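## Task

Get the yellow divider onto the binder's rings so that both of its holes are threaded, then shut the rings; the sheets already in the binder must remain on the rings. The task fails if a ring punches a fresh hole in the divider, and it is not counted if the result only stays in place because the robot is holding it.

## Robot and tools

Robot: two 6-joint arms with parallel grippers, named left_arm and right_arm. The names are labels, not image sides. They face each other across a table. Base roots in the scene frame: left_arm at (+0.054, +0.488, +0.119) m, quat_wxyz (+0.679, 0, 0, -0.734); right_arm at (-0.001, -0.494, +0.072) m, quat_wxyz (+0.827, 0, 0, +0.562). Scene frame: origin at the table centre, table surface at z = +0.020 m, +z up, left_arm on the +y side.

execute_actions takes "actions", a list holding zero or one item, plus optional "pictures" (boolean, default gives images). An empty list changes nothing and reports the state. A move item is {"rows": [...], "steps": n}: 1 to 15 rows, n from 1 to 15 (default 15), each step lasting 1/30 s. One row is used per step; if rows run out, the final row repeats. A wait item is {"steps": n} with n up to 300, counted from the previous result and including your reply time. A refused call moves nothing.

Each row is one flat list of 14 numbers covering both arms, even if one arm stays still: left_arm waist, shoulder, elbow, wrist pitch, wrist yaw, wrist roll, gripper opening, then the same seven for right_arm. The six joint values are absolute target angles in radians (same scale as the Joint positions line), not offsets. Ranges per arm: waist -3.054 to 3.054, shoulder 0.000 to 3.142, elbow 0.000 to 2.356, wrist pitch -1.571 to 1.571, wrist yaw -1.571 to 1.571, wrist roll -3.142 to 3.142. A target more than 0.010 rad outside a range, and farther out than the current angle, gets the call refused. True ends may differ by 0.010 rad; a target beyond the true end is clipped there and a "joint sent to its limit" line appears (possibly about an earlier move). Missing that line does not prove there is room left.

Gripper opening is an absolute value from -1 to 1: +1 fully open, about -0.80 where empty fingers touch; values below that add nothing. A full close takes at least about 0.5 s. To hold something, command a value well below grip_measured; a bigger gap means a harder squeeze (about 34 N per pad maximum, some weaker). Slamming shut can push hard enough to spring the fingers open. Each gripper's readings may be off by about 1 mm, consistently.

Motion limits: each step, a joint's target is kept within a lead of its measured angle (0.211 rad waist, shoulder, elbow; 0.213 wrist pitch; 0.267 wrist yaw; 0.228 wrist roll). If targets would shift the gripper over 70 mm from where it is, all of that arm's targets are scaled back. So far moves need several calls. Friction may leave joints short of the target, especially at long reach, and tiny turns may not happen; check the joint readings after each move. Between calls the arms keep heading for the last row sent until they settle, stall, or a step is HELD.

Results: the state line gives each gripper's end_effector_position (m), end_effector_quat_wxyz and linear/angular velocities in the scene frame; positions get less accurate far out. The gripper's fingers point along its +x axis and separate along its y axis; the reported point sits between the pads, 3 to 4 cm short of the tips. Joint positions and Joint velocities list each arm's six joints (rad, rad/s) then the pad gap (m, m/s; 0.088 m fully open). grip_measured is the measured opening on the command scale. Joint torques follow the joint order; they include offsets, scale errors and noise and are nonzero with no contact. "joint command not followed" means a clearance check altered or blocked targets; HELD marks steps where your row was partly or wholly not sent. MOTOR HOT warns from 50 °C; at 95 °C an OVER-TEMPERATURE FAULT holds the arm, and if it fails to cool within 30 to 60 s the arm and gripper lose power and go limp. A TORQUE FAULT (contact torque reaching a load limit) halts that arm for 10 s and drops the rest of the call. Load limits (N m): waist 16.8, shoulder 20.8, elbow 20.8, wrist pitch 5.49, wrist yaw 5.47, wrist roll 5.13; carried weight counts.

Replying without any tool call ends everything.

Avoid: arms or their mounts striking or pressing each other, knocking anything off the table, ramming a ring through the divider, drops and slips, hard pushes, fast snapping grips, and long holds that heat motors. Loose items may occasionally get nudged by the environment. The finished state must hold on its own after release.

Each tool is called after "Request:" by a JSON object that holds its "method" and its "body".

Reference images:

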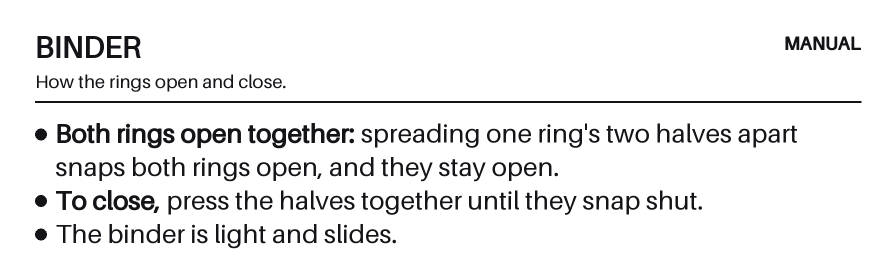

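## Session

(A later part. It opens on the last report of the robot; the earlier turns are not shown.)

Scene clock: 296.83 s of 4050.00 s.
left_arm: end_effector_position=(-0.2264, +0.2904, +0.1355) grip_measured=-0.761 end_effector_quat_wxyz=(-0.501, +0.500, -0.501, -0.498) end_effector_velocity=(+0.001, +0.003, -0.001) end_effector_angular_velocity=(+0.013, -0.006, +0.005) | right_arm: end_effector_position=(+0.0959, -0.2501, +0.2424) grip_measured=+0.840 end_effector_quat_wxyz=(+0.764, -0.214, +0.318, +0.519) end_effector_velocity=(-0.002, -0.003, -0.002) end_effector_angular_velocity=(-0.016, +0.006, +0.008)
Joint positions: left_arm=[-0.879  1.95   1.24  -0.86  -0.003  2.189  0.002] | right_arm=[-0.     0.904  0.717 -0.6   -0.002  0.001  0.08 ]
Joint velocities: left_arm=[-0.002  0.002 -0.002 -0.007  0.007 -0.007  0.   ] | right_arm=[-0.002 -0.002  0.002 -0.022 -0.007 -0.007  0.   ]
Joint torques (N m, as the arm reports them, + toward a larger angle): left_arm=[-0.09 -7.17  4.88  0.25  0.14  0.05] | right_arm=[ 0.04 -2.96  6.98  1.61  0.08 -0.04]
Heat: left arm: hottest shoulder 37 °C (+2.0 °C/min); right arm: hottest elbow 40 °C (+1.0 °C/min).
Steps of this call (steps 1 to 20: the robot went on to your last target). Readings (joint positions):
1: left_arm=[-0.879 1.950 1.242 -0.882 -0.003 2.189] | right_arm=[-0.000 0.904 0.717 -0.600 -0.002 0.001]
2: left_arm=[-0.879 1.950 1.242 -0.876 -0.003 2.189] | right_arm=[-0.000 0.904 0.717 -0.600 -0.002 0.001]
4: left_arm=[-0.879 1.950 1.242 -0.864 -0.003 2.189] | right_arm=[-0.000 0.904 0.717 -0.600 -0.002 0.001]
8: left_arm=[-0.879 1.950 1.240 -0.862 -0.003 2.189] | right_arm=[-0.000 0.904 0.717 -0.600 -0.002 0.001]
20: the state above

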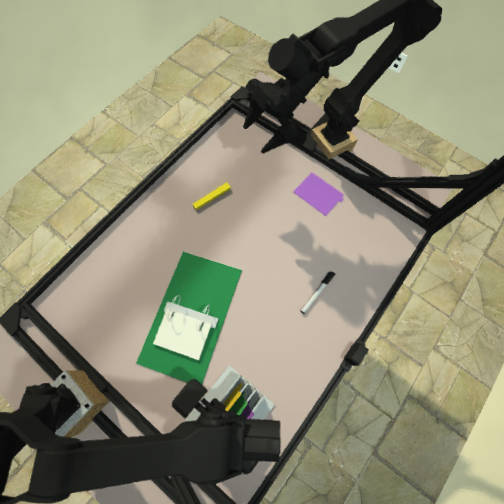

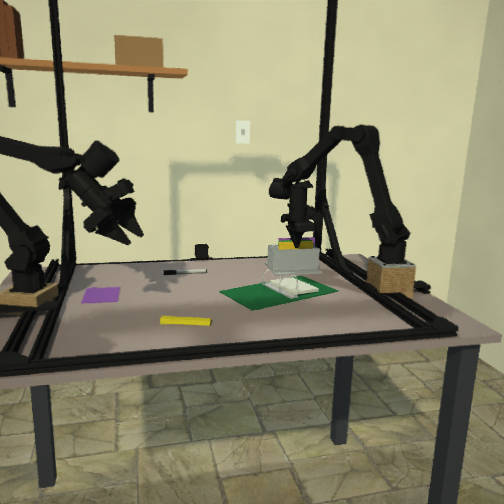

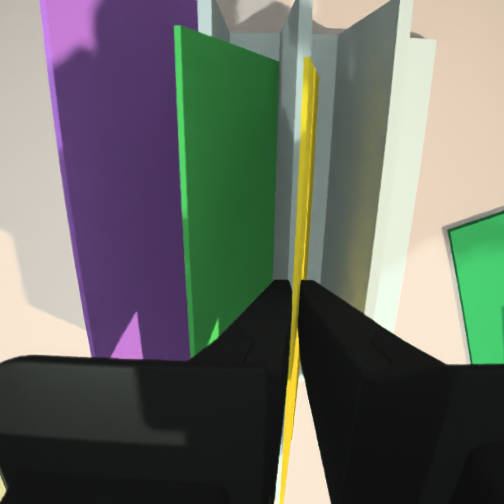

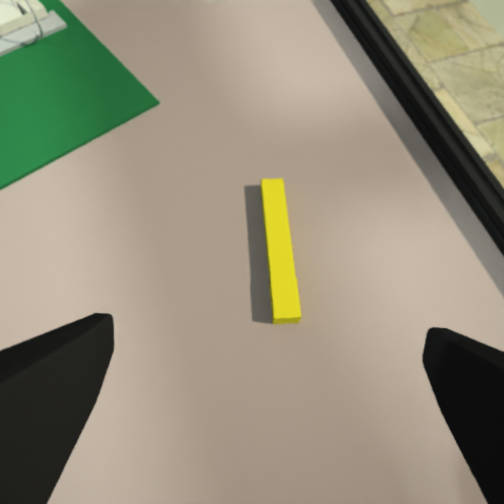

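Request:
{"method": "execute_actions", "body": {"actions": [{"rows":[[-0.88,1.955,1.237,-0.857,0,2.19,-0.7,0,0.904,0.716,-0.6,0,0,0.84],[-0.88,1.955,1.237,-0.857,0,2.19,-0.55,0,0.904,0.716,-0.6,0,0,0.84],[-0.88,1.955,1.237,-0.857,0,2.19,-0.55,0,0.904,0.716,-0.6,0,0,0.84],[-0.88,1.955,1.237,-0.857,0,2.19,-0.55,0,0.904,0.716,-0.6,0,0,0.84],[-0.88,1.955,1.237,-0.857,0,2.19,-0.55,0,0.904,0.716,-0.6,0,0,0.84],[-0.88,1.955,1.237,-0.857,0,2.19,-0.55,0,0.904,0.716,-0.6,0,0,0.84],[-0.88,1.945,1.245,-0.875,0,2.19,-0.55,0,0.904,0.716,-0.6,0,0,0.84],[-0.88,1.935,1.257,-0.892,0,2.19,-0.55,0,0.904,0.716,-0.6,0,0,0.84]],"steps":15}]}}

Request:
{"method": "zoom_image", "body": {"camera": "cam_low", "region": [255, 200, 345, 290]}}

Scene clock: 301.50 s of 4050.00 s.
left_arm: end_effector_position=(-0.2242, +0.2919, +0.1390) grip_measured=-0.555 end_effector_quat_wxyz=(-0.506, +0.500, -0.497, -0.497) end_effector_velocity=(+0.001, +0.000, +0.011) end_effector_angular_velocity=(-0.007, -0.002, +0.005) | right_arm: end_effector_position=(+0.0959, -0.2501, +0.2424) grip_measured=+0.840 end_effector_quat_wxyz=(+0.764, -0.214, +0.318, +0.519) end_effector_velocity=(+0.003, +0.003, +0.005) end_effector_angular_velocity=(+0.021, -0.020, -0.002)
Joint positions: left_arm=[-0.879  1.946  1.248 -0.887 -0.003  2.189  0.012] | right_arm=[-0.     0.904  0.717 -0.6   -0.002  0.001  0.08 ]
Joint velocities: left_arm=[-0.002 -0.022  0.017 -0.037 -0.007 -0.007  0.002] | right_arm=[-0.002 -0.002  0.002  0.022  0.007 -0.007 -0.   ]
Joint torques (N m, as the arm reports them, + toward a larger angle): left_arm=[-0.08 -8.69  6.24 -0.06  0.16  0.05] | right_arm=[ 0.07 -3.    6.92  1.6   0.09 -0.04]
Heat: left arm: hottest shoulder 37 °C (+2.0 °C/min); right arm: hottest elbow 40 °C (+1.0 °C/min).
Steps of this call (steps 1 to 15: the robot went on to your last target; steps 16 to 90: nothing new was sent; then 1.17 s passed at rest; steps 91 to 105: all 15 steps of this action). Readings (joint positions):
91: left_arm=[-0.879 1.951 1.240 -0.860 -0.003 2.189] | right_arm=[-0.000 0.904 0.717 -0.600 -0.002 0.001]
92: left_arm=[-0.879 1.951 1.240 -0.860 -0.003 2.189] | right_arm=[-0.000 0.904 0.717 -0.600 -0.002 0.001]
94: left_arm=[-0.879 1.951 1.240 -0.858 -0.003 2.189] | right_arm=[-0.000 0.904 0.717 -0.600 -0.002 0.001]
98: left_arm=[-0.879 1.951 1.240 -0.864 -0.003 2.189] | right_arm=[-0.000 0.904 0.717 -0.600 -0.002 0.001]
105: the state above

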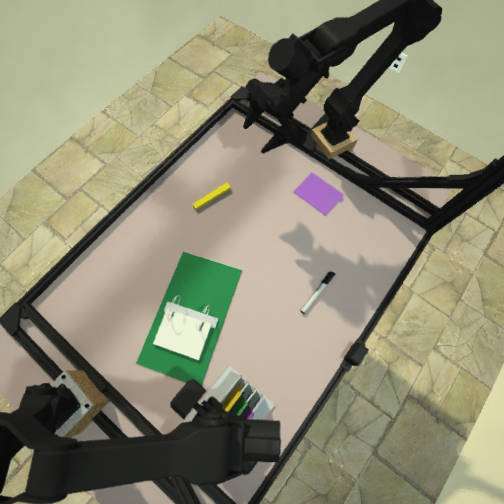

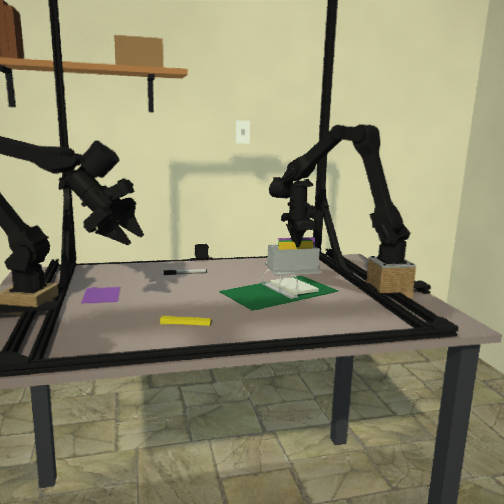

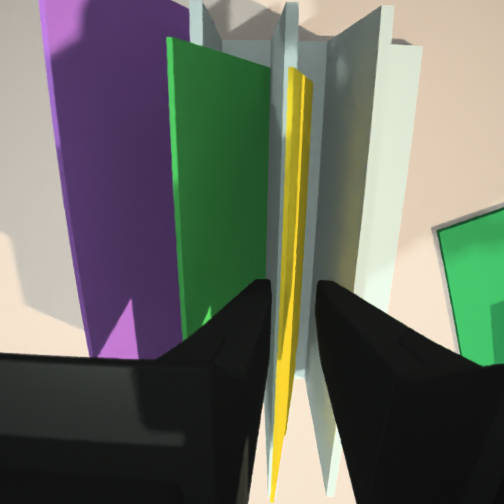

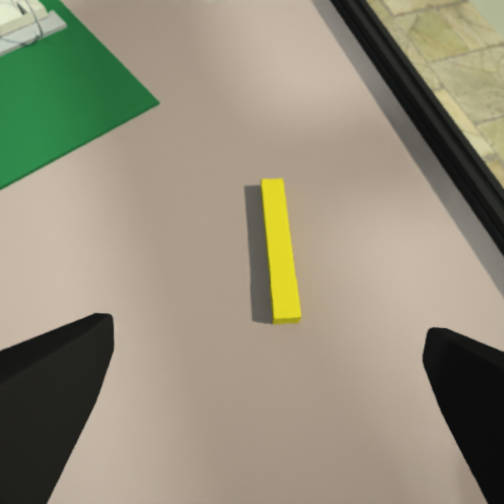

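Region (255, 200, 345, 290) of cam_low's 504x504 image, scaled by 5.600, with more detail than that image has.

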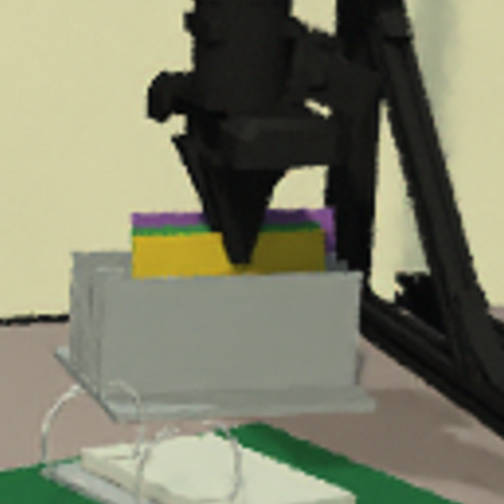

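Request:
{"method": "execute_actions", "body": {"actions": [{"rows":[[-0.88,1.935,1.257,-0.885,0,2.19,-0.55,0,0.904,0.716,-0.6,0,0,0.84]],"steps":10}]}}

Request:
{"method": "zoom_image", "body": {"camera": "cam_low", "region": [255, 200, 345, 290]}}

Scene clock: 303.60 s of 4050.00 s.
left_arm: end_effector_position=(-0.2247, +0.2915, +0.1399) grip_measured=-0.550 end_effector_quat_wxyz=(-0.505, +0.500, -0.498, -0.497) end_effector_velocity=(+0.003, +0.002, -0.001) end_effector_angular_velocity=(+0.001, -0.014, +0.005) | right_arm: end_effector_position=(+0.0959, -0.2500, +0.2426) grip_measured=+0.840 end_effector_quat_wxyz=(+0.764, -0.214, +0.317, +0.519) end_effector_velocity=(-0.004, -0.003, -0.004) end_effector_angular_velocity=(-0.013, +0.027, +0.008)
Joint positions: left_arm=[-0.879  1.944  1.25  -0.887 -0.003  2.189  0.012] | right_arm=[-0.     0.904  0.718 -0.6   -0.002  0.001  0.08 ]
Joint velocities: left_arm=[-0.002 -0.002 -0.007 -0.007 -0.007 -0.007 -0.   ] | right_arm=[-0.002 -0.002 -0.002 -0.022 -0.022  0.007  0.   ]
Joint torques (N m, as the arm reports them, + toward a larger angle): left_arm=[-0.01 -8.92  6.29  0.13  0.19  0.07] | right_arm=[-0.17 -2.96  6.94  1.62  0.11 -0.06]
Heat: left arm: hottest shoulder 38 °C (+3.1 °C/min); right arm: hottest elbow 40 °C (+1.0 °C/min).
Steps of this call (steps 1 to 15: the robot went on to your last target; steps 16 to 53: nothing new was sent; steps 54 to 63: all 10 steps of this action). Readings (joint positions):
54: left_arm=[-0.879 1.944 1.250 -0.890 -0.003 2.189] | right_arm=[-0.000 0.904 0.718 -0.600 -0.002 0.001]
55: left_arm=[-0.879 1.944 1.250 -0.890 -0.003 2.189] | right_arm=[-0.000 0.904 0.718 -0.600 -0.002 0.001]
57: left_arm=[-0.879 1.944 1.250 -0.889 -0.003 2.189] | right_arm=[-0.000 0.904 0.718 -0.600 -0.002 0.001]
61: left_arm=[-0.879 1.944 1.250 -0.887 -0.003 2.189] | right_arm=[-0.000 0.904 0.718 -0.600 -0.002 0.001]
63: the state above

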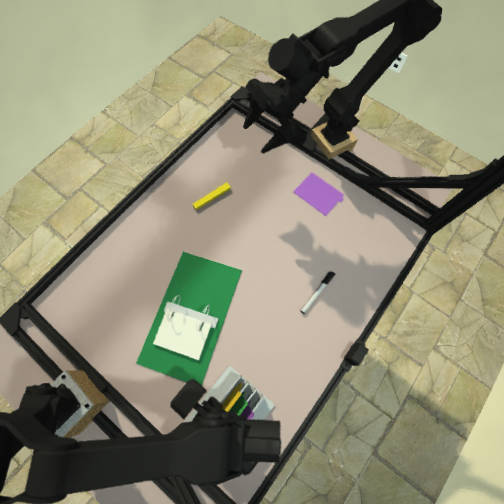

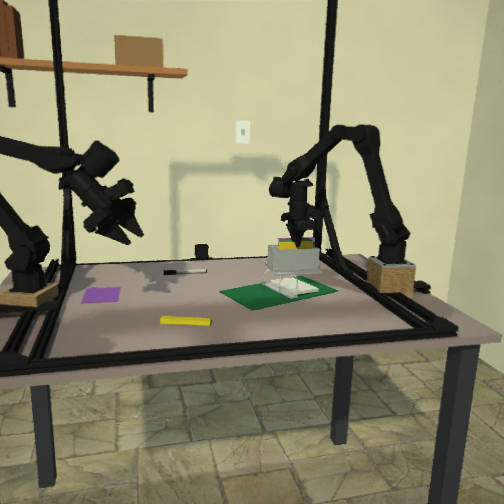

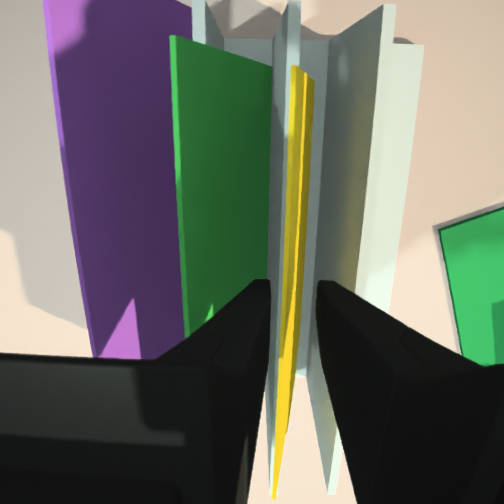

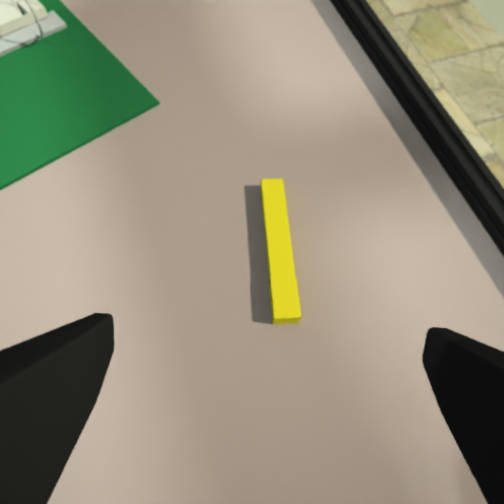

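Region (255, 200, 345, 290) of cam_low's 504x504 image, scaled by 5.600, with more detail than that image has.

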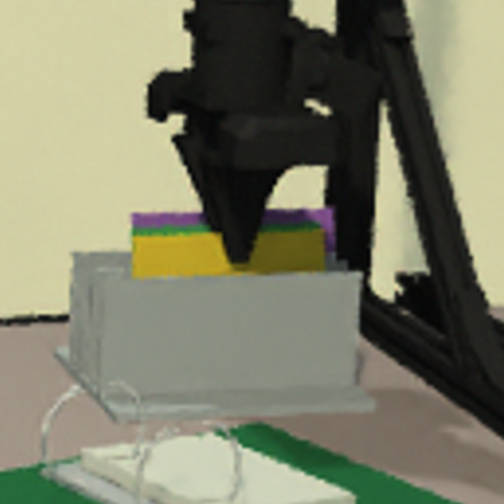

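Request:
{"method": "execute_actions", "body": {"actions": [{"rows":[[-0.88,1.922,1.262,-0.905,0,2.19,-0.55,0,0.904,0.716,-0.6,0,0,0.84]],"steps":15}]}}

Request:
{"method": "zoom_image", "body": {"camera": "cam_low", "region": [255, 200, 345, 290]}}

Scene clock: 306.23 s of 4050.00 s.
left_arm: end_effector_position=(-0.2243, +0.2919, +0.1453) grip_measured=-0.550 end_effector_quat_wxyz=(-0.504, +0.500, -0.499, -0.497) end_effector_velocity=(+0.002, +0.001, +0.000) end_effector_angular_velocity=(-0.002, -0.010, +0.005) | right_arm: end_effector_position=(+0.0959, -0.2500, +0.2426) grip_measured=+0.840 end_effector_quat_wxyz=(+0.764, -0.214, +0.317, +0.519) end_effector_velocity=(-0.002, +0.001, +0.002) end_effector_angular_velocity=(+0.011, -0.005, +0.013)
Joint positions: left_arm=[-0.879  1.931  1.255 -0.903 -0.002  2.189  0.012] | right_arm=[-0.     0.904  0.718 -0.6   -0.002  0.001  0.08 ]
Joint velocities: left_arm=[-0.002 -0.002 -0.002 -0.007 -0.007 -0.007 -0.   ] | right_arm=[ 0.002 -0.007 -0.002  0.007 -0.007 -0.007 -0.   ]
Joint torques (N m, as the arm reports them, + toward a larger angle): left_arm=[-0.04 -8.8   6.26 -0.03  0.18  0.05] | right_arm=[ 0.08 -3.01  6.95  1.59  0.1  -0.06]
Heat: left arm: hottest shoulder 38 °C (+3.0 °C/min); right arm: hottest elbow 40 °C (+1.0 °C/min).
Steps of this call (steps 1 to 15: the robot went on to your last target; steps 16 to 64: nothing new was sent; steps 65 to 79: all 15 steps of this action). Readings (joint positions):
65: left_arm=[-0.879 1.943 1.250 -0.887 -0.002 2.189] | right_arm=[-0.000 0.904 0.718 -0.600 -0.002 0.001]
66: left_arm=[-0.879 1.942 1.251 -0.890 -0.002 2.189] | right_arm=[-0.000 0.904 0.718 -0.600 -0.002 0.001]
68: left_arm=[-0.879 1.937 1.252 -0.897 -0.002 2.189] | right_arm=[-0.000 0.904 0.718 -0.600 -0.002 0.001]
72: left_arm=[-0.879 1.931 1.255 -0.901 -0.002 2.189] | right_arm=[-0.000 0.904 0.718 -0.600 -0.002 0.001]
79: the state above

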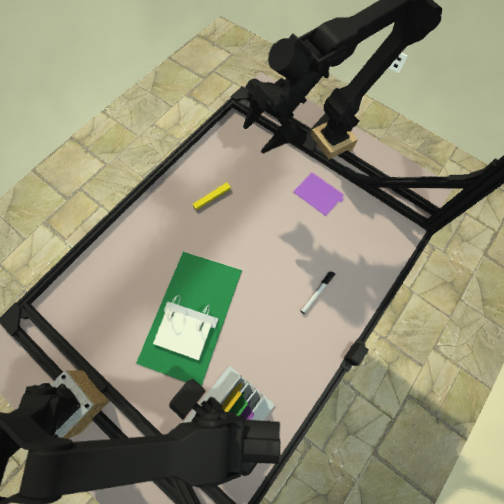

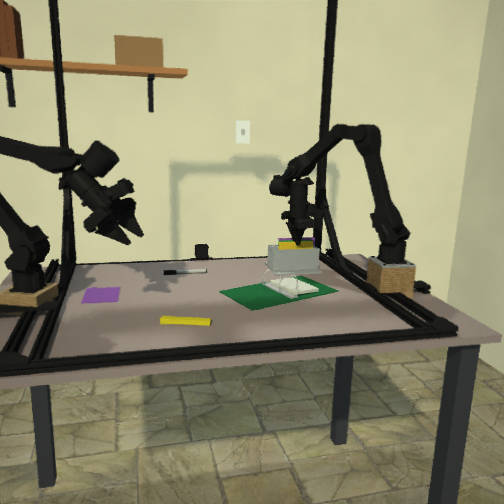

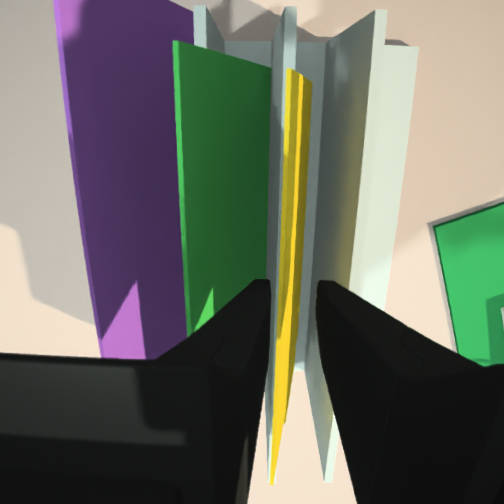

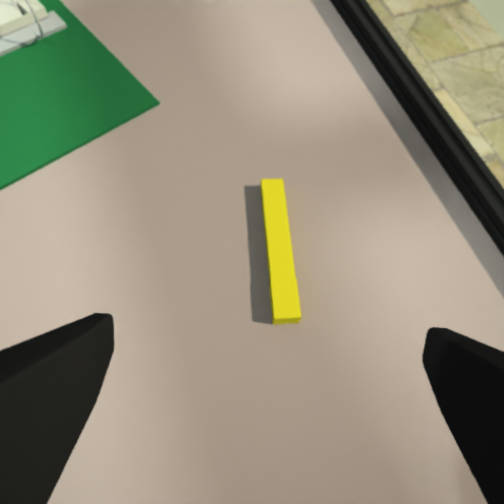

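Region (255, 200, 345, 290) of cam_low's 504x504 image, scaled by 5.600, with more detail than that image has.

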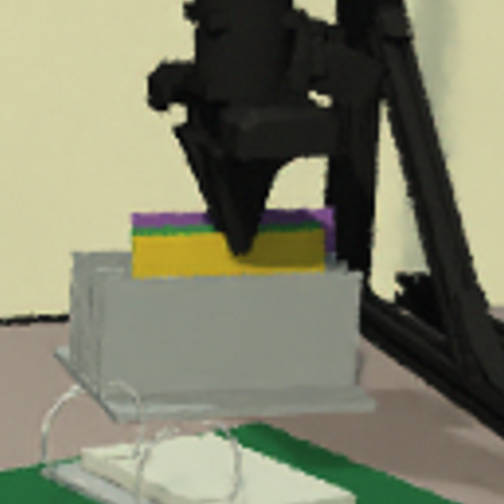

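Request:
{"method": "execute_actions", "body": {"actions": [{"rows":[[-0.88,1.922,1.262,-0.905,0,2.19,-0.62,0,0.904,0.716,-0.6,0,0,0.84],[-0.88,1.922,1.262,-0.905,0,2.19,-0.68,0,0.904,0.716,-0.6,0,0,0.84],[-0.88,1.922,1.262,-0.905,0,2.19,-0.74,0,0.904,0.716,-0.6,0,0,0.84],[-0.88,1.922,1.262,-0.905,0,2.19,-0.8,0,0.904,0.716,-0.6,0,0,0.84],[-0.88,1.922,1.262,-0.905,0,2.19,-0.9,0,0.904,0.716,-0.6,0,0,0.84],[-0.88,1.922,1.262,-0.905,0,2.19,-1,0,0.904,0.716,-0.6,0,0,0.84]],"steps":15}], "pictures": false}}

Request:
{"method": "execute_actions", "body": {"actions": [{"rows":[[-0.88,1.915,1.27,-0.92,0,2.19,-1,0,0.904,0.716,-0.6,0,0,0.84],[-0.88,1.908,1.275,-0.935,0,2.19,-1,0,0.904,0.716,-0.6,0,0,0.84],[-0.88,1.9,1.285,-0.95,0,2.19,-1,0,0.904,0.716,-0.6,0,0,0.84],[-0.88,1.892,1.292,-0.965,0,2.19,-1,0,0.904,0.716,-0.6,0,0,0.84],[-0.88,1.885,1.3,-0.98,0,2.19,-1,0,0.904,0.716,-0.6,0,0,0.84],[-0.88,1.875,1.31,-1.0,0,2.19,-1,0,0.904,0.716,-0.6,0,0,0.84]],"steps":15}]}}

Scene clock: 312.43 s of 4050.00 s.
left_arm: end_effector_position=(-0.2245, +0.2914, +0.1469) grip_measured=-0.809 end_effector_quat_wxyz=(-0.503, +0.500, -0.500, -0.497) end_effector_velocity=(+0.001, +0.003, +0.000) end_effector_angular_velocity=(+0.010, -0.002, -0.010) | right_arm: end_effector_position=(+0.0959, -0.2500, +0.2426) grip_measured=+0.840 end_effector_quat_wxyz=(+0.764, -0.214, +0.317, +0.519) end_effector_velocity=(-0.001, -0.001, -0.002) end_effector_angular_velocity=(-0.011, -0.007, +0.018)
Joint positions: left_arm=[-0.879  1.927  1.257 -0.905 -0.004  2.189  0.   ] | right_arm=[-0.     0.904  0.718 -0.6   -0.002  0.001  0.08 ]
Joint velocities: left_arm=[-0.002 -0.002 -0.002 -0.007  0.007  0.007  0.   ] | right_arm=[-0.002 -0.002 -0.002 -0.007 -0.007 -0.022 -0.   ]
Joint torques (N m, as the arm reports them, + toward a larger angle): left_arm=[-0.08 -8.38  6.04  0.04  0.24  0.03] | right_arm=[-0.03 -2.98  7.03  1.6   0.06 -0.05]
Heat: left arm: hottest shoulder 39 °C (+3.0 °C/min); right arm: hottest elbow 40 °C (+1.0 °C/min).
Steps of this call (steps 1 to 15: the robot went on to your last target; steps 16 to 90: nothing new was sent; then 2.70 s passed at rest; steps 91 to 105: all 15 steps of this action). Readings (joint positions):
91: left_arm=[-0.879 1.931 1.255 -0.903 -0.002 2.189] | right_arm=[-0.000 0.904 0.718 -0.600 -0.002 0.001]
92: left_arm=[-0.879 1.931 1.255 -0.903 -0.002 2.189] | right_arm=[-0.000 0.904 0.718 -0.600 -0.002 0.001]
94: left_arm=[-0.879 1.931 1.255 -0.903 -0.002 2.189] | right_arm=[-0.000 0.904 0.718 -0.600 -0.002 0.001]
98: left_arm=[-0.879 1.928 1.257 -0.908 -0.005 2.189] | right_arm=[-0.000 0.904 0.718 -0.600 -0.002 0.001]
105: the state above

Scene clock: 312.93 s of 4050.00 s.
left_arm: end_effector_position=(-0.2223, +0.2930, +0.1721) grip_measured=-0.809 end_effector_quat_wxyz=(-0.503, +0.500, -0.500, -0.497) end_effector_velocity=(+0.005, +0.006, -0.000) end_effector_angular_velocity=(+0.039, -0.017, +0.010) | right_arm: end_effector_position=(+0.0959, -0.2500, +0.2426) grip_measured=+0.840 end_effector_quat_wxyz=(+0.764, -0.214, +0.317, +0.519) end_effector_velocity=(-0.002, -0.001, -0.000) end_effector_angular_velocity=(+0.002, +0.011, +0.013)
Joint positions: left_arm=[-0.879  1.882  1.303 -0.996 -0.004  2.189  0.   ] | right_arm=[-0.     0.904  0.718 -0.6   -0.002  0.001  0.08 ]
Joint velocities: left_arm=[ 0.002  0.002  0.002 -0.037  0.022 -0.007  0.   ] | right_arm=[-0.007 -0.007 -0.002 -0.007 -0.022 -0.007 -0.   ]
Joint torques (N m, as the arm reports them, + toward a larger angle): left_arm=[-0.08 -8.39  6.48  0.01  0.24  0.04] | right_arm=[-0.02 -3.12  6.91  1.63  0.06 -0.02]
Heat: left arm: hottest shoulder 39 °C (+4.0 °C/min); right arm: hottest elbow 40 °C (+1.0 °C/min).
Steps of this call (steps 1 to 15: all 15 steps of this action). Readings (joint positions):
1: left_arm=[-0.879 1.927 1.258 -0.905 -0.004 2.189] | right_arm=[-0.000 0.904 0.718 -0.600 -0.002 0.001]
2: left_arm=[-0.879 1.927 1.259 -0.911 -0.004 2.189] | right_arm=[-0.000 0.904 0.718 -0.600 -0.002 0.001]
4: left_arm=[-0.879 1.922 1.266 -0.931 -0.004 2.189] | right_arm=[-0.000 0.904 0.718 -0.600 -0.002 0.001]
8: left_arm=[-0.879 1.897 1.290 -0.976 -0.004 2.189] | right_arm=[-0.000 0.904 0.718 -0.600 -0.002 0.001]
15: the state above

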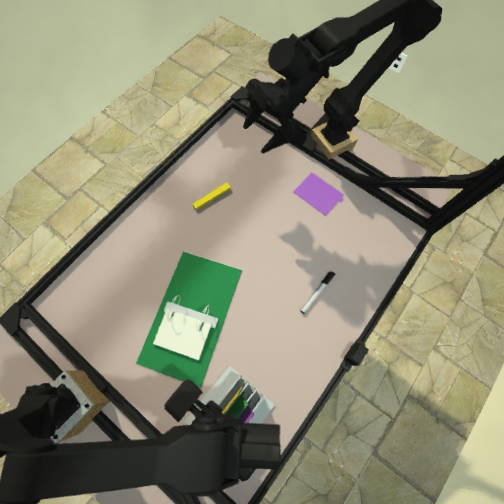

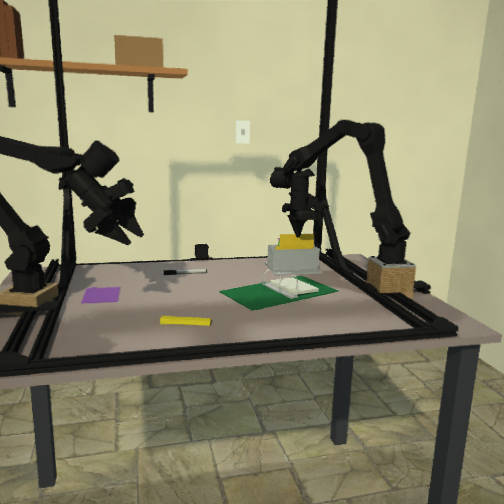

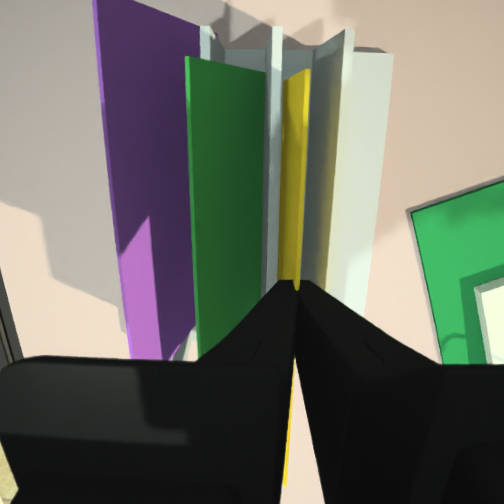

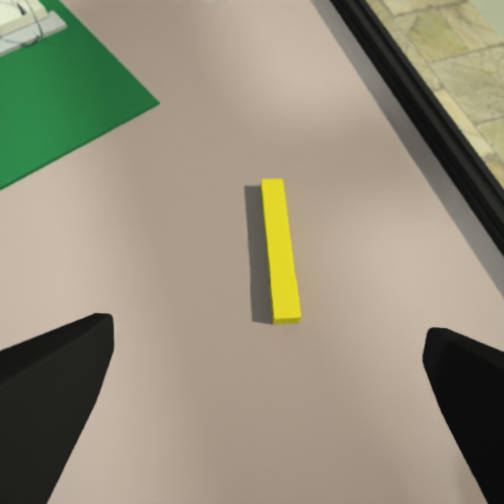

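Request:
{"method": "execute_actions", "body": {"actions": [{"rows":[[-0.88,1.87,1.33,-1.03,0,2.19,-1,0,0.904,0.716,-0.6,0,0,0.84],[-0.88,1.862,1.35,-1.06,0,2.19,-1,0,0.904,0.716,-0.6,0,0,0.84],[-0.88,1.855,1.37,-1.085,0,2.19,-1,0,0.904,0.716,-0.6,0,0,0.84],[-0.88,1.848,1.39,-1.11,0,2.19,-1,0,0.904,0.716,-0.6,0,0,0.84],[-0.88,1.842,1.41,-1.14,0,2.19,-1,0,0.904,0.716,-0.6,0,0,0.84],[-0.88,1.836,1.43,-1.165,0,2.19,-1,0,0.904,0.716,-0.6,0,0,0.84],[-0.88,1.831,1.45,-1.19,0,2.19,-1,0,0.904,0.716,-0.6,0,0,0.84],[-0.88,1.826,1.47,-1.215,0,2.19,-1,0,0.904,0.716,-0.6,0,0,0.84],[-0.88,1.822,1.49,-1.24,0,2.19,-1,0,0.904,0.716,-0.6,0,0,0.84],[-0.88,1.819,1.51,-1.262,0,2.19,-1,0,0.904,0.716,-0.6,0,0,0.84],[-0.88,1.816,1.53,-1.285,0,2.19,-1,0,0.904,0.716,-0.6,0,0,0.84],[-0.88,1.813,1.55,-1.308,0,2.19,-1,0,0.904,0.716,-0.6,0,0,0.84],[-0.88,1.811,1.571,-1.331,0,2.19,-1,0,0.904,0.716,-0.6,0,0,0.84]],"steps":15}], "pictures": false}}

Request:
{"method": "execute_actions", "body": {"actions": [{"steps":15}]}}

Request:
{"method": "zoom_image", "body": {"camera": "cam_low", "region": [240, 170, 360, 290]}}

Scene clock: 322.33 s of 4050.00 s.
left_arm: end_effector_position=(-0.2206, +0.2942, +0.2481) grip_measured=-0.809 end_effector_quat_wxyz=(-0.504, +0.500, -0.499, -0.497) end_effector_velocity=(-0.008, -0.001, +0.122) end_effector_angular_velocity=(-0.069, +0.110, +0.000) | right_arm: end_effector_position=(+0.0959, -0.2499, +0.2427) grip_measured=+0.840 end_effector_quat_wxyz=(+0.764, -0.214, +0.317, +0.519) end_effector_velocity=(-0.004, -0.002, -0.002) end_effector_angular_velocity=(-0.016, +0.006, +0.029)
Joint positions: left_arm=[-0.879  1.822  1.534 -1.291 -0.004  2.189  0.   ] | right_arm=[-0.     0.904  0.718 -0.599 -0.002  0.001  0.08 ]
Joint velocities: left_arm=[-0.007 -0.105  0.354 -0.33   0.007 -0.007  0.   ] | right_arm=[-0.002 -0.002  0.002 -0.022 -0.022 -0.022 -0.   ]
Joint torques (N m, as the arm reports them, + toward a larger angle): left_arm=[-0.03 -8.06  6.34 -0.14  0.22  0.05] | right_arm=[-0.11 -3.04  6.91  1.6   0.08  0.03]
Heat: left arm: hottest shoulder 39 °C (+4.0 °C/min); right arm: hottest elbow 40 °C (+1.0 °C/min).
Steps of this call (steps 1 to 15: the robot went on to your last target; steps 16 to 267: nothing new was sent; steps 268 to 282: all 15 steps of this action). Readings (joint positions):
268: left_arm=[-0.879 1.881 1.306 -1.003 -0.004 2.189] | right_arm=[-0.000 0.904 0.718 -0.599 -0.002 0.001]
269: left_arm=[-0.879 1.881 1.312 -1.016 -0.004 2.189] | right_arm=[-0.000 0.904 0.718 -0.599 -0.002 0.001]
271: left_arm=[-0.879 1.878 1.334 -1.053 -0.004 2.189] | right_arm=[-0.000 0.904 0.718 -0.599 -0.002 0.001]
275: left_arm=[-0.879 1.855 1.404 -1.141 -0.004 2.189] | right_arm=[-0.000 0.904 0.718 -0.599 -0.002 0.001]
282: the state above

Scene clock: 322.83 s of 4050.00 s.
left_arm: end_effector_position=(-0.2190, +0.2954, +0.2574) grip_measured=-0.809 end_effector_quat_wxyz=(-0.505, +0.501, -0.498, -0.497) end_effector_velocity=(+0.002, +0.004, +0.001) end_effector_angular_velocity=(+0.016, -0.010, -0.010) | right_arm: end_effector_position=(+0.0959, -0.2499, +0.2428) grip_measured=+0.840 end_effector_quat_wxyz=(+0.764, -0.214, +0.317, +0.519) end_effector_velocity=(-0.001, +0.000, -0.001) end_effector_angular_velocity=(+0.002, -0.001, +0.024)
Joint positions: left_arm=[-0.879  1.816  1.563 -1.329 -0.004  2.189  0.   ] | right_arm=[-0.     0.904  0.718 -0.599 -0.002  0.001  0.08 ]
Joint velocities: left_arm=[-0.002 -0.002  0.002 -0.022  0.007  0.007  0.   ] | right_arm=[-0.007 -0.002 -0.007  0.007 -0.022 -0.022 -0.   ]
Joint torques (N m, as the arm reports them, + toward a larger angle): left_arm=[-0.07 -7.98  6.82 -0.11  0.2   0.02] | right_arm=[-0.06 -2.81  7.09  1.64  0.12 -0.03]
Heat: left arm: hottest shoulder 39 °C (+4.1 °C/min); right arm: hottest elbow 40 °C (+1.0 °C/min).
Steps of this call (steps 1 to 15: the robot went on to your last target). Readings (joint positions):
1: left_arm=[-0.879 1.819 1.544 -1.301 -0.004 2.189] | right_arm=[-0.000 0.904 0.718 -0.599 -0.002 0.001]
2: left_arm=[-0.879 1.817 1.551 -1.308 -0.004 2.189] | right_arm=[-0.000 0.904 0.718 -0.599 -0.002 0.001]
4: left_arm=[-0.879 1.816 1.558 -1.318 -0.004 2.189] | right_arm=[-0.000 0.904 0.718 -0.599 -0.002 0.001]
8: left_arm=[-0.879 1.816 1.561 -1.327 -0.004 2.189] | right_arm=[-0.000 0.904 0.718 -0.599 -0.002 0.001]
15: the state above

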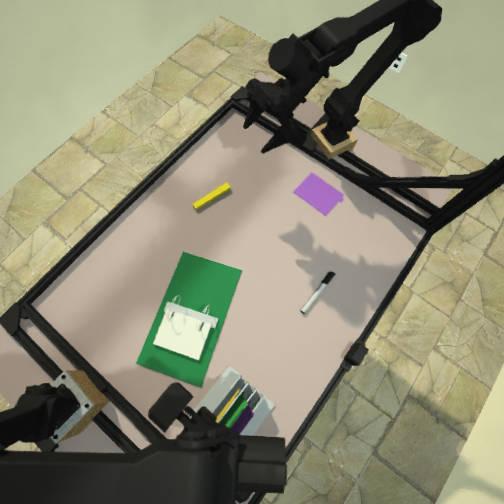

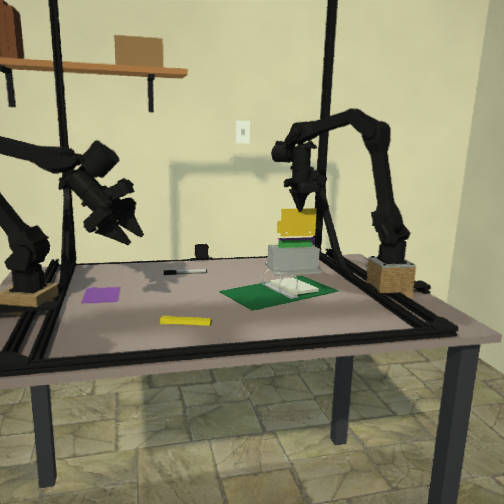

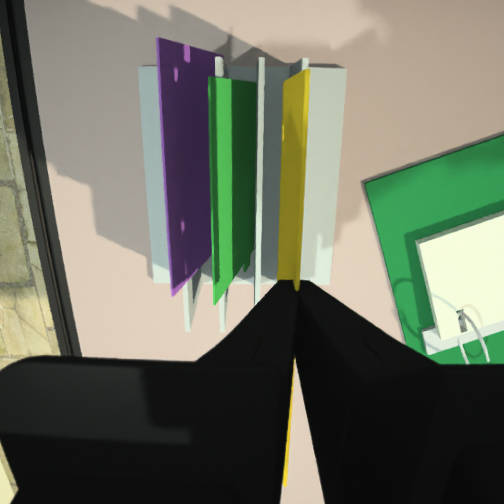

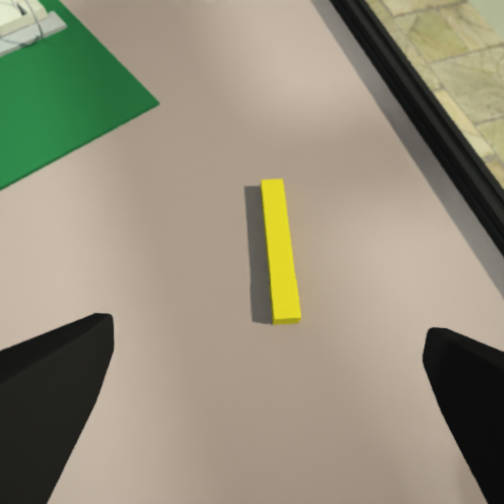

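Region (240, 170, 360, 290) of cam_low's 504x504 image, scaled by 4.200, with more detail than that image has.

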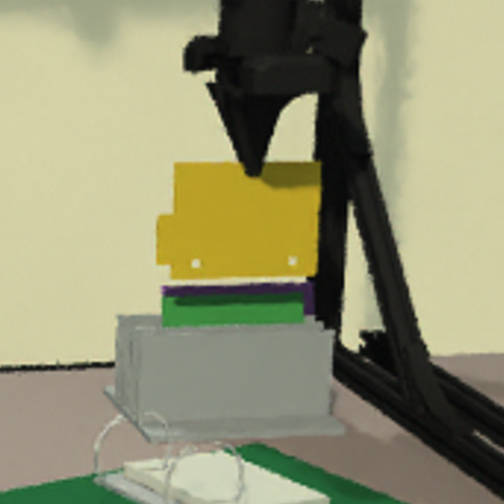

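Request:
{"method": "execute_actions", "body": {"actions": [{"rows":[[-0.88,1.811,1.571,-1.331,0,2.19,-1,0.02,1.1,0.75,-0.35,-0.1,0,0.84],[-0.88,1.811,1.571,-1.331,0,2.19,-1,0.03,1.3,0.8,-0.1,-0.15,0,0.84],[-0.88,1.811,1.571,-1.331,0,2.19,-1,0.05,1.5,0.85,0.15,-0.2,0,0.5],[-0.88,1.811,1.571,-1.331,0,2.19,-1,0.06,1.7,0.9,0.42,-0.3,0,0.5],[-0.88,1.811,1.571,-1.331,0,2.19,-1,0.08,1.9,0.94,0.68,-0.4,0,0],[-0.88,1.811,1.571,-1.331,0,2.19,-1,0.09,2.1,0.98,0.93,-0.45,0,0],[-0.88,1.811,1.571,-1.331,0,2.19,-1,0.1,2.3,1.02,1.18,-0.5,0,-0.5],[-0.88,1.811,1.571,-1.331,0,2.19,-1,0.122,2.545,1.072,1.473,-0.585,0,-0.5]],"steps":15}], "pictures": false}}

Request:
{"method": "execute_actions", "body": {"actions": [{"steps":60}]}}

Scene clock: 345.20 s of 4050.00 s.
left_arm: end_effector_position=(-0.2191, +0.2953, +0.2584) grip_measured=-0.809 end_effector_quat_wxyz=(-0.505, +0.500, -0.498, -0.497) end_effector_velocity=(+0.003, +0.005, +0.000) end_effector_angular_velocity=(+0.019, -0.014, -0.010) | right_arm: end_effector_position=(+0.0358, -0.0510, +0.3145) grip_measured=-0.462 end_effector_quat_wxyz=(+0.588, -0.066, +0.165, +0.789) end_effector_velocity=(+0.027, +0.298, -0.225) end_effector_angular_velocity=(+0.345, -0.000, +0.293)
Joint positions: left_arm=[-0.879  1.815  1.565 -1.33  -0.003  2.189  0.   ] | right_arm=[ 0.118  1.527  1.059  0.112 -0.55   0.001  0.016]
Joint velocities: left_arm=[-0.002 -0.002 -0.002 -0.022  0.007  0.007  0.   ] | right_arm=[ 0.037  1.389  0.129  1.59  -0.271 -0.007 -0.003]
Joint torques (N m, as the arm reports them, + toward a larger angle): left_arm=[-0.06 -7.75  6.72 -0.01  0.21  0.04] | right_arm=[-0.05 -4.75  7.    1.44 -0.23 -0.02]
Heat: left arm: hottest shoulder 40 °C (+4.0 °C/min); right arm: hottest elbow 40 °C (+0.0 °C/min).
Steps of this call (steps 1 to 15: the robot went on to your last target; steps 16 to 656: nothing new was sent; steps 657 to 671: all 15 steps of this action). Readings (joint positions):
657: left_arm=[-0.879 1.815 1.565 -1.330 -0.003 2.189] | right_arm=[-0.000 0.920 0.718 -0.582 -0.009 0.001]
658: left_arm=[-0.879 1.815 1.565 -1.330 -0.003 2.189] | right_arm=[0.003 0.956 0.727 -0.522 -0.038 0.001]
660: left_arm=[-0.879 1.815 1.565 -1.330 -0.003 2.189] | right_arm=[0.019 1.062 0.777 -0.420 -0.118 0.001]
664: left_arm=[-0.879 1.815 1.565 -1.330 -0.003 2.189] | right_arm=[0.063 1.223 0.899 -0.257 -0.318 0.001]
671: the state above

Scene clock: 347.20 s of 4050.00 s.
left_arm: end_effector_position=(-0.2192, +0.2953, +0.2584) grip_measured=-0.809 end_effector_quat_wxyz=(-0.504, +0.500, -0.498, -0.497) end_effector_velocity=(-0.002, +0.000, -0.001) end_effector_angular_velocity=(-0.007, -0.002, -0.000) | right_arm: end_effector_position=(+0.0515, +0.0256, +0.0941) grip_measured=-0.500 end_effector_quat_wxyz=(+0.585, +0.001, -0.007, +0.811) end_effector_velocity=(+0.000, -0.001, -0.001) end_effector_angular_velocity=(-0.005, -0.005, +0.005)
Joint positions: left_arm=[-0.879  1.815  1.565 -1.33  -0.003  2.189  0.   ] | right_arm=[ 0.12   2.526  1.067  1.472 -0.58  -0.003  0.014]
Joint velocities: left_arm=[-0.007  0.002 -0.002  0.007 -0.007 -0.007  0.   ] | right_arm=[-0.002 -0.002 -0.002 -0.007 -0.007 -0.007 -0.   ]
Joint torques (N m, as the arm reports them, + toward a larger angle): left_arm=[-0.1  -7.88  6.76 -0.02  0.19  0.01] | right_arm=[ 0.18 -8.95  4.02  1.83 -0.17  0.07]
Heat: left arm: hottest shoulder 40 °C (+4.0 °C/min); right arm: hottest elbow 40 °C (+0.0 °C/min).
Steps of this call (steps 1 to 60: the robot went on to your last target). Readings (joint positions):
1: left_arm=[-0.879 1.815 1.565 -1.330 -0.003 2.189] | right_arm=[0.119 1.574 1.062 0.164 -0.557 0.001]
2: left_arm=[-0.879 1.815 1.565 -1.330 -0.003 2.189] | right_arm=[0.119 1.622 1.063 0.215 -0.563 0.001]
4: left_arm=[-0.879 1.815 1.565 -1.330 -0.003 2.189] | right_arm=[0.119 1.720 1.063 0.320 -0.570 0.001]
8: left_arm=[-0.879 1.815 1.565 -1.330 -0.003 2.189] | right_arm=[0.119 1.915 1.064 0.532 -0.576 0.001]
60: the state above
All arms were judged still, so your last target was given up. Only a new action makes them travel on or press farther. Fingers that are still opening or closing keep moving.

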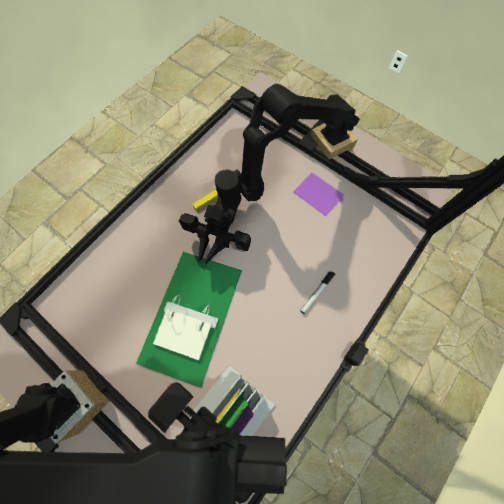

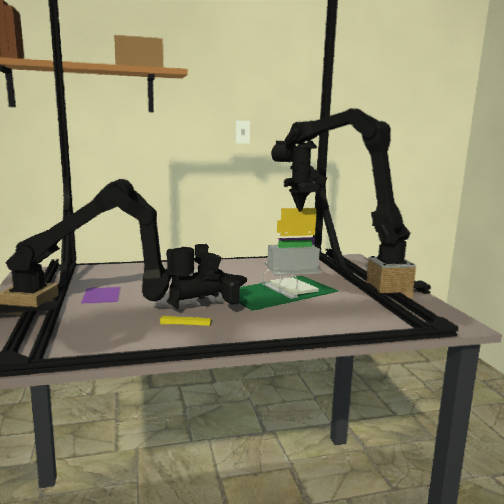

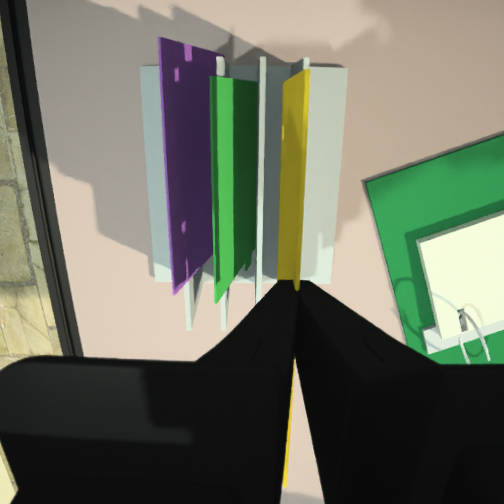

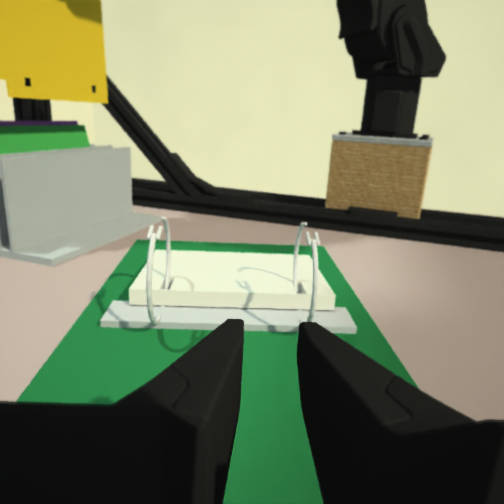

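Request:
{"method": "execute_actions", "body": {"actions": []}}

Scene clock: 362.40 s of 4050.00 s.
left_arm: end_effector_position=(-0.2193, +0.2953, +0.2589) grip_measured=-0.809 end_effector_quat_wxyz=(-0.504, +0.500, -0.499, -0.497) end_effector_velocity=(+0.003, -0.000, +0.000) end_effector_angular_velocity=(-0.002, -0.010, +0.010) | right_arm: end_effector_position=(+0.0512, +0.0257, +0.0931) grip_measured=-0.500 end_effector_quat_wxyz=(+0.585, +0.001, -0.007, +0.811) end_effector_velocity=(-0.002, -0.002, +0.002) end_effector_angular_velocity=(+0.009, -0.009, +0.019)
Joint positions: left_arm=[-0.879  1.814  1.566 -1.33  -0.003  2.19   0.   ] | right_arm=[ 0.12   2.529  1.068  1.473 -0.58  -0.003  0.014]
Joint velocities: left_arm=[ 0.002 -0.002 -0.002 -0.007 -0.007 -0.007  0.   ] | right_arm=[-0.002 -0.002 -0.002  0.007 -0.022 -0.007 -0.   ]
Joint torques (N m, as the arm reports them, + toward a larger angle): left_arm=[-0.04 -7.7   6.63  0.    0.21  0.03] | right_arm=[ 0.23 -9.3   4.    1.8  -0.13  0.1 ]
Heat: left arm: hottest shoulder 40 °C (+2.0 °C/min); right arm: hottest wrist pitch 39 °C (-1.0 °C/min).
Steps of this call (steps 1 to 456: nothing new was sent). Readings (joint positions):
1: left_arm=[-0.879 1.815 1.565 -1.330 -0.003 2.189] | right_arm=[0.120 2.526 1.067 1.472 -0.580 -0.003]
2: left_arm=[-0.879 1.815 1.565 -1.330 -0.003 2.189] | right_arm=[0.120 2.526 1.067 1.472 -0.580 -0.003]
4: left_arm=[-0.879 1.815 1.565 -1.330 -0.003 2.189] | right_arm=[0.120 2.526 1.067 1.472 -0.580 -0.003]
8: left_arm=[-0.879 1.815 1.565 -1.330 -0.003 2.189] | right_arm=[0.120 2.526 1.067 1.473 -0.580 -0.003]
456: the state above

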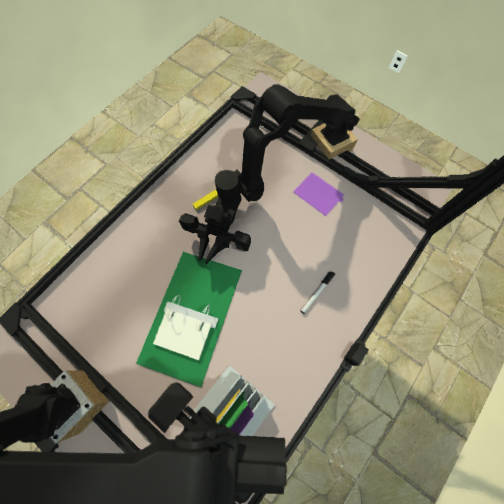

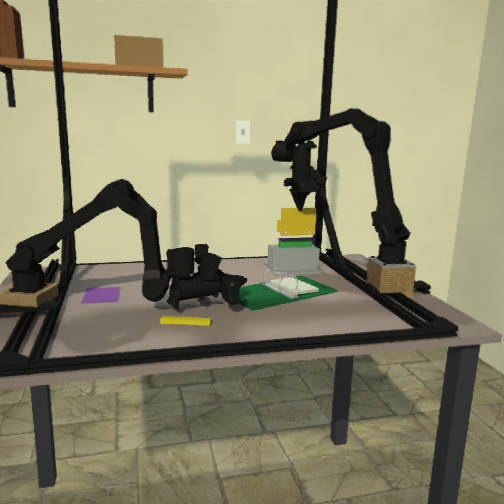

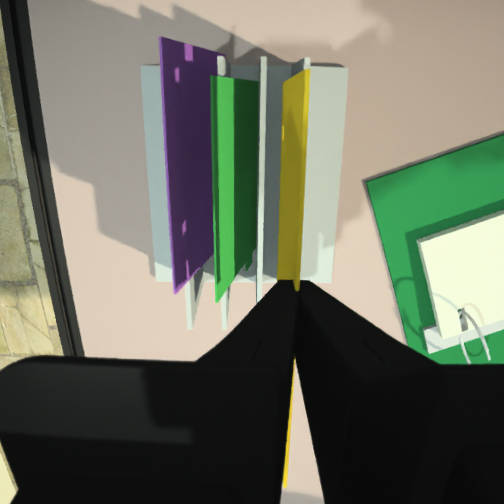

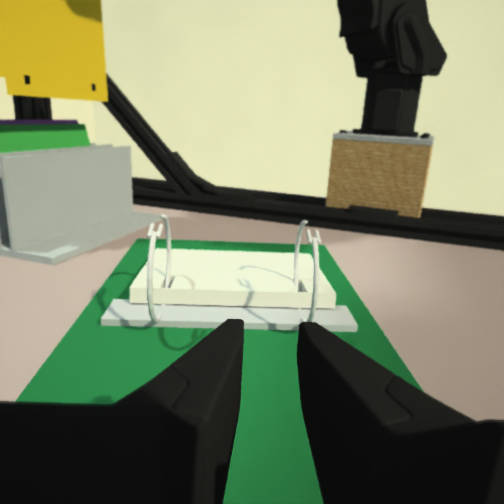

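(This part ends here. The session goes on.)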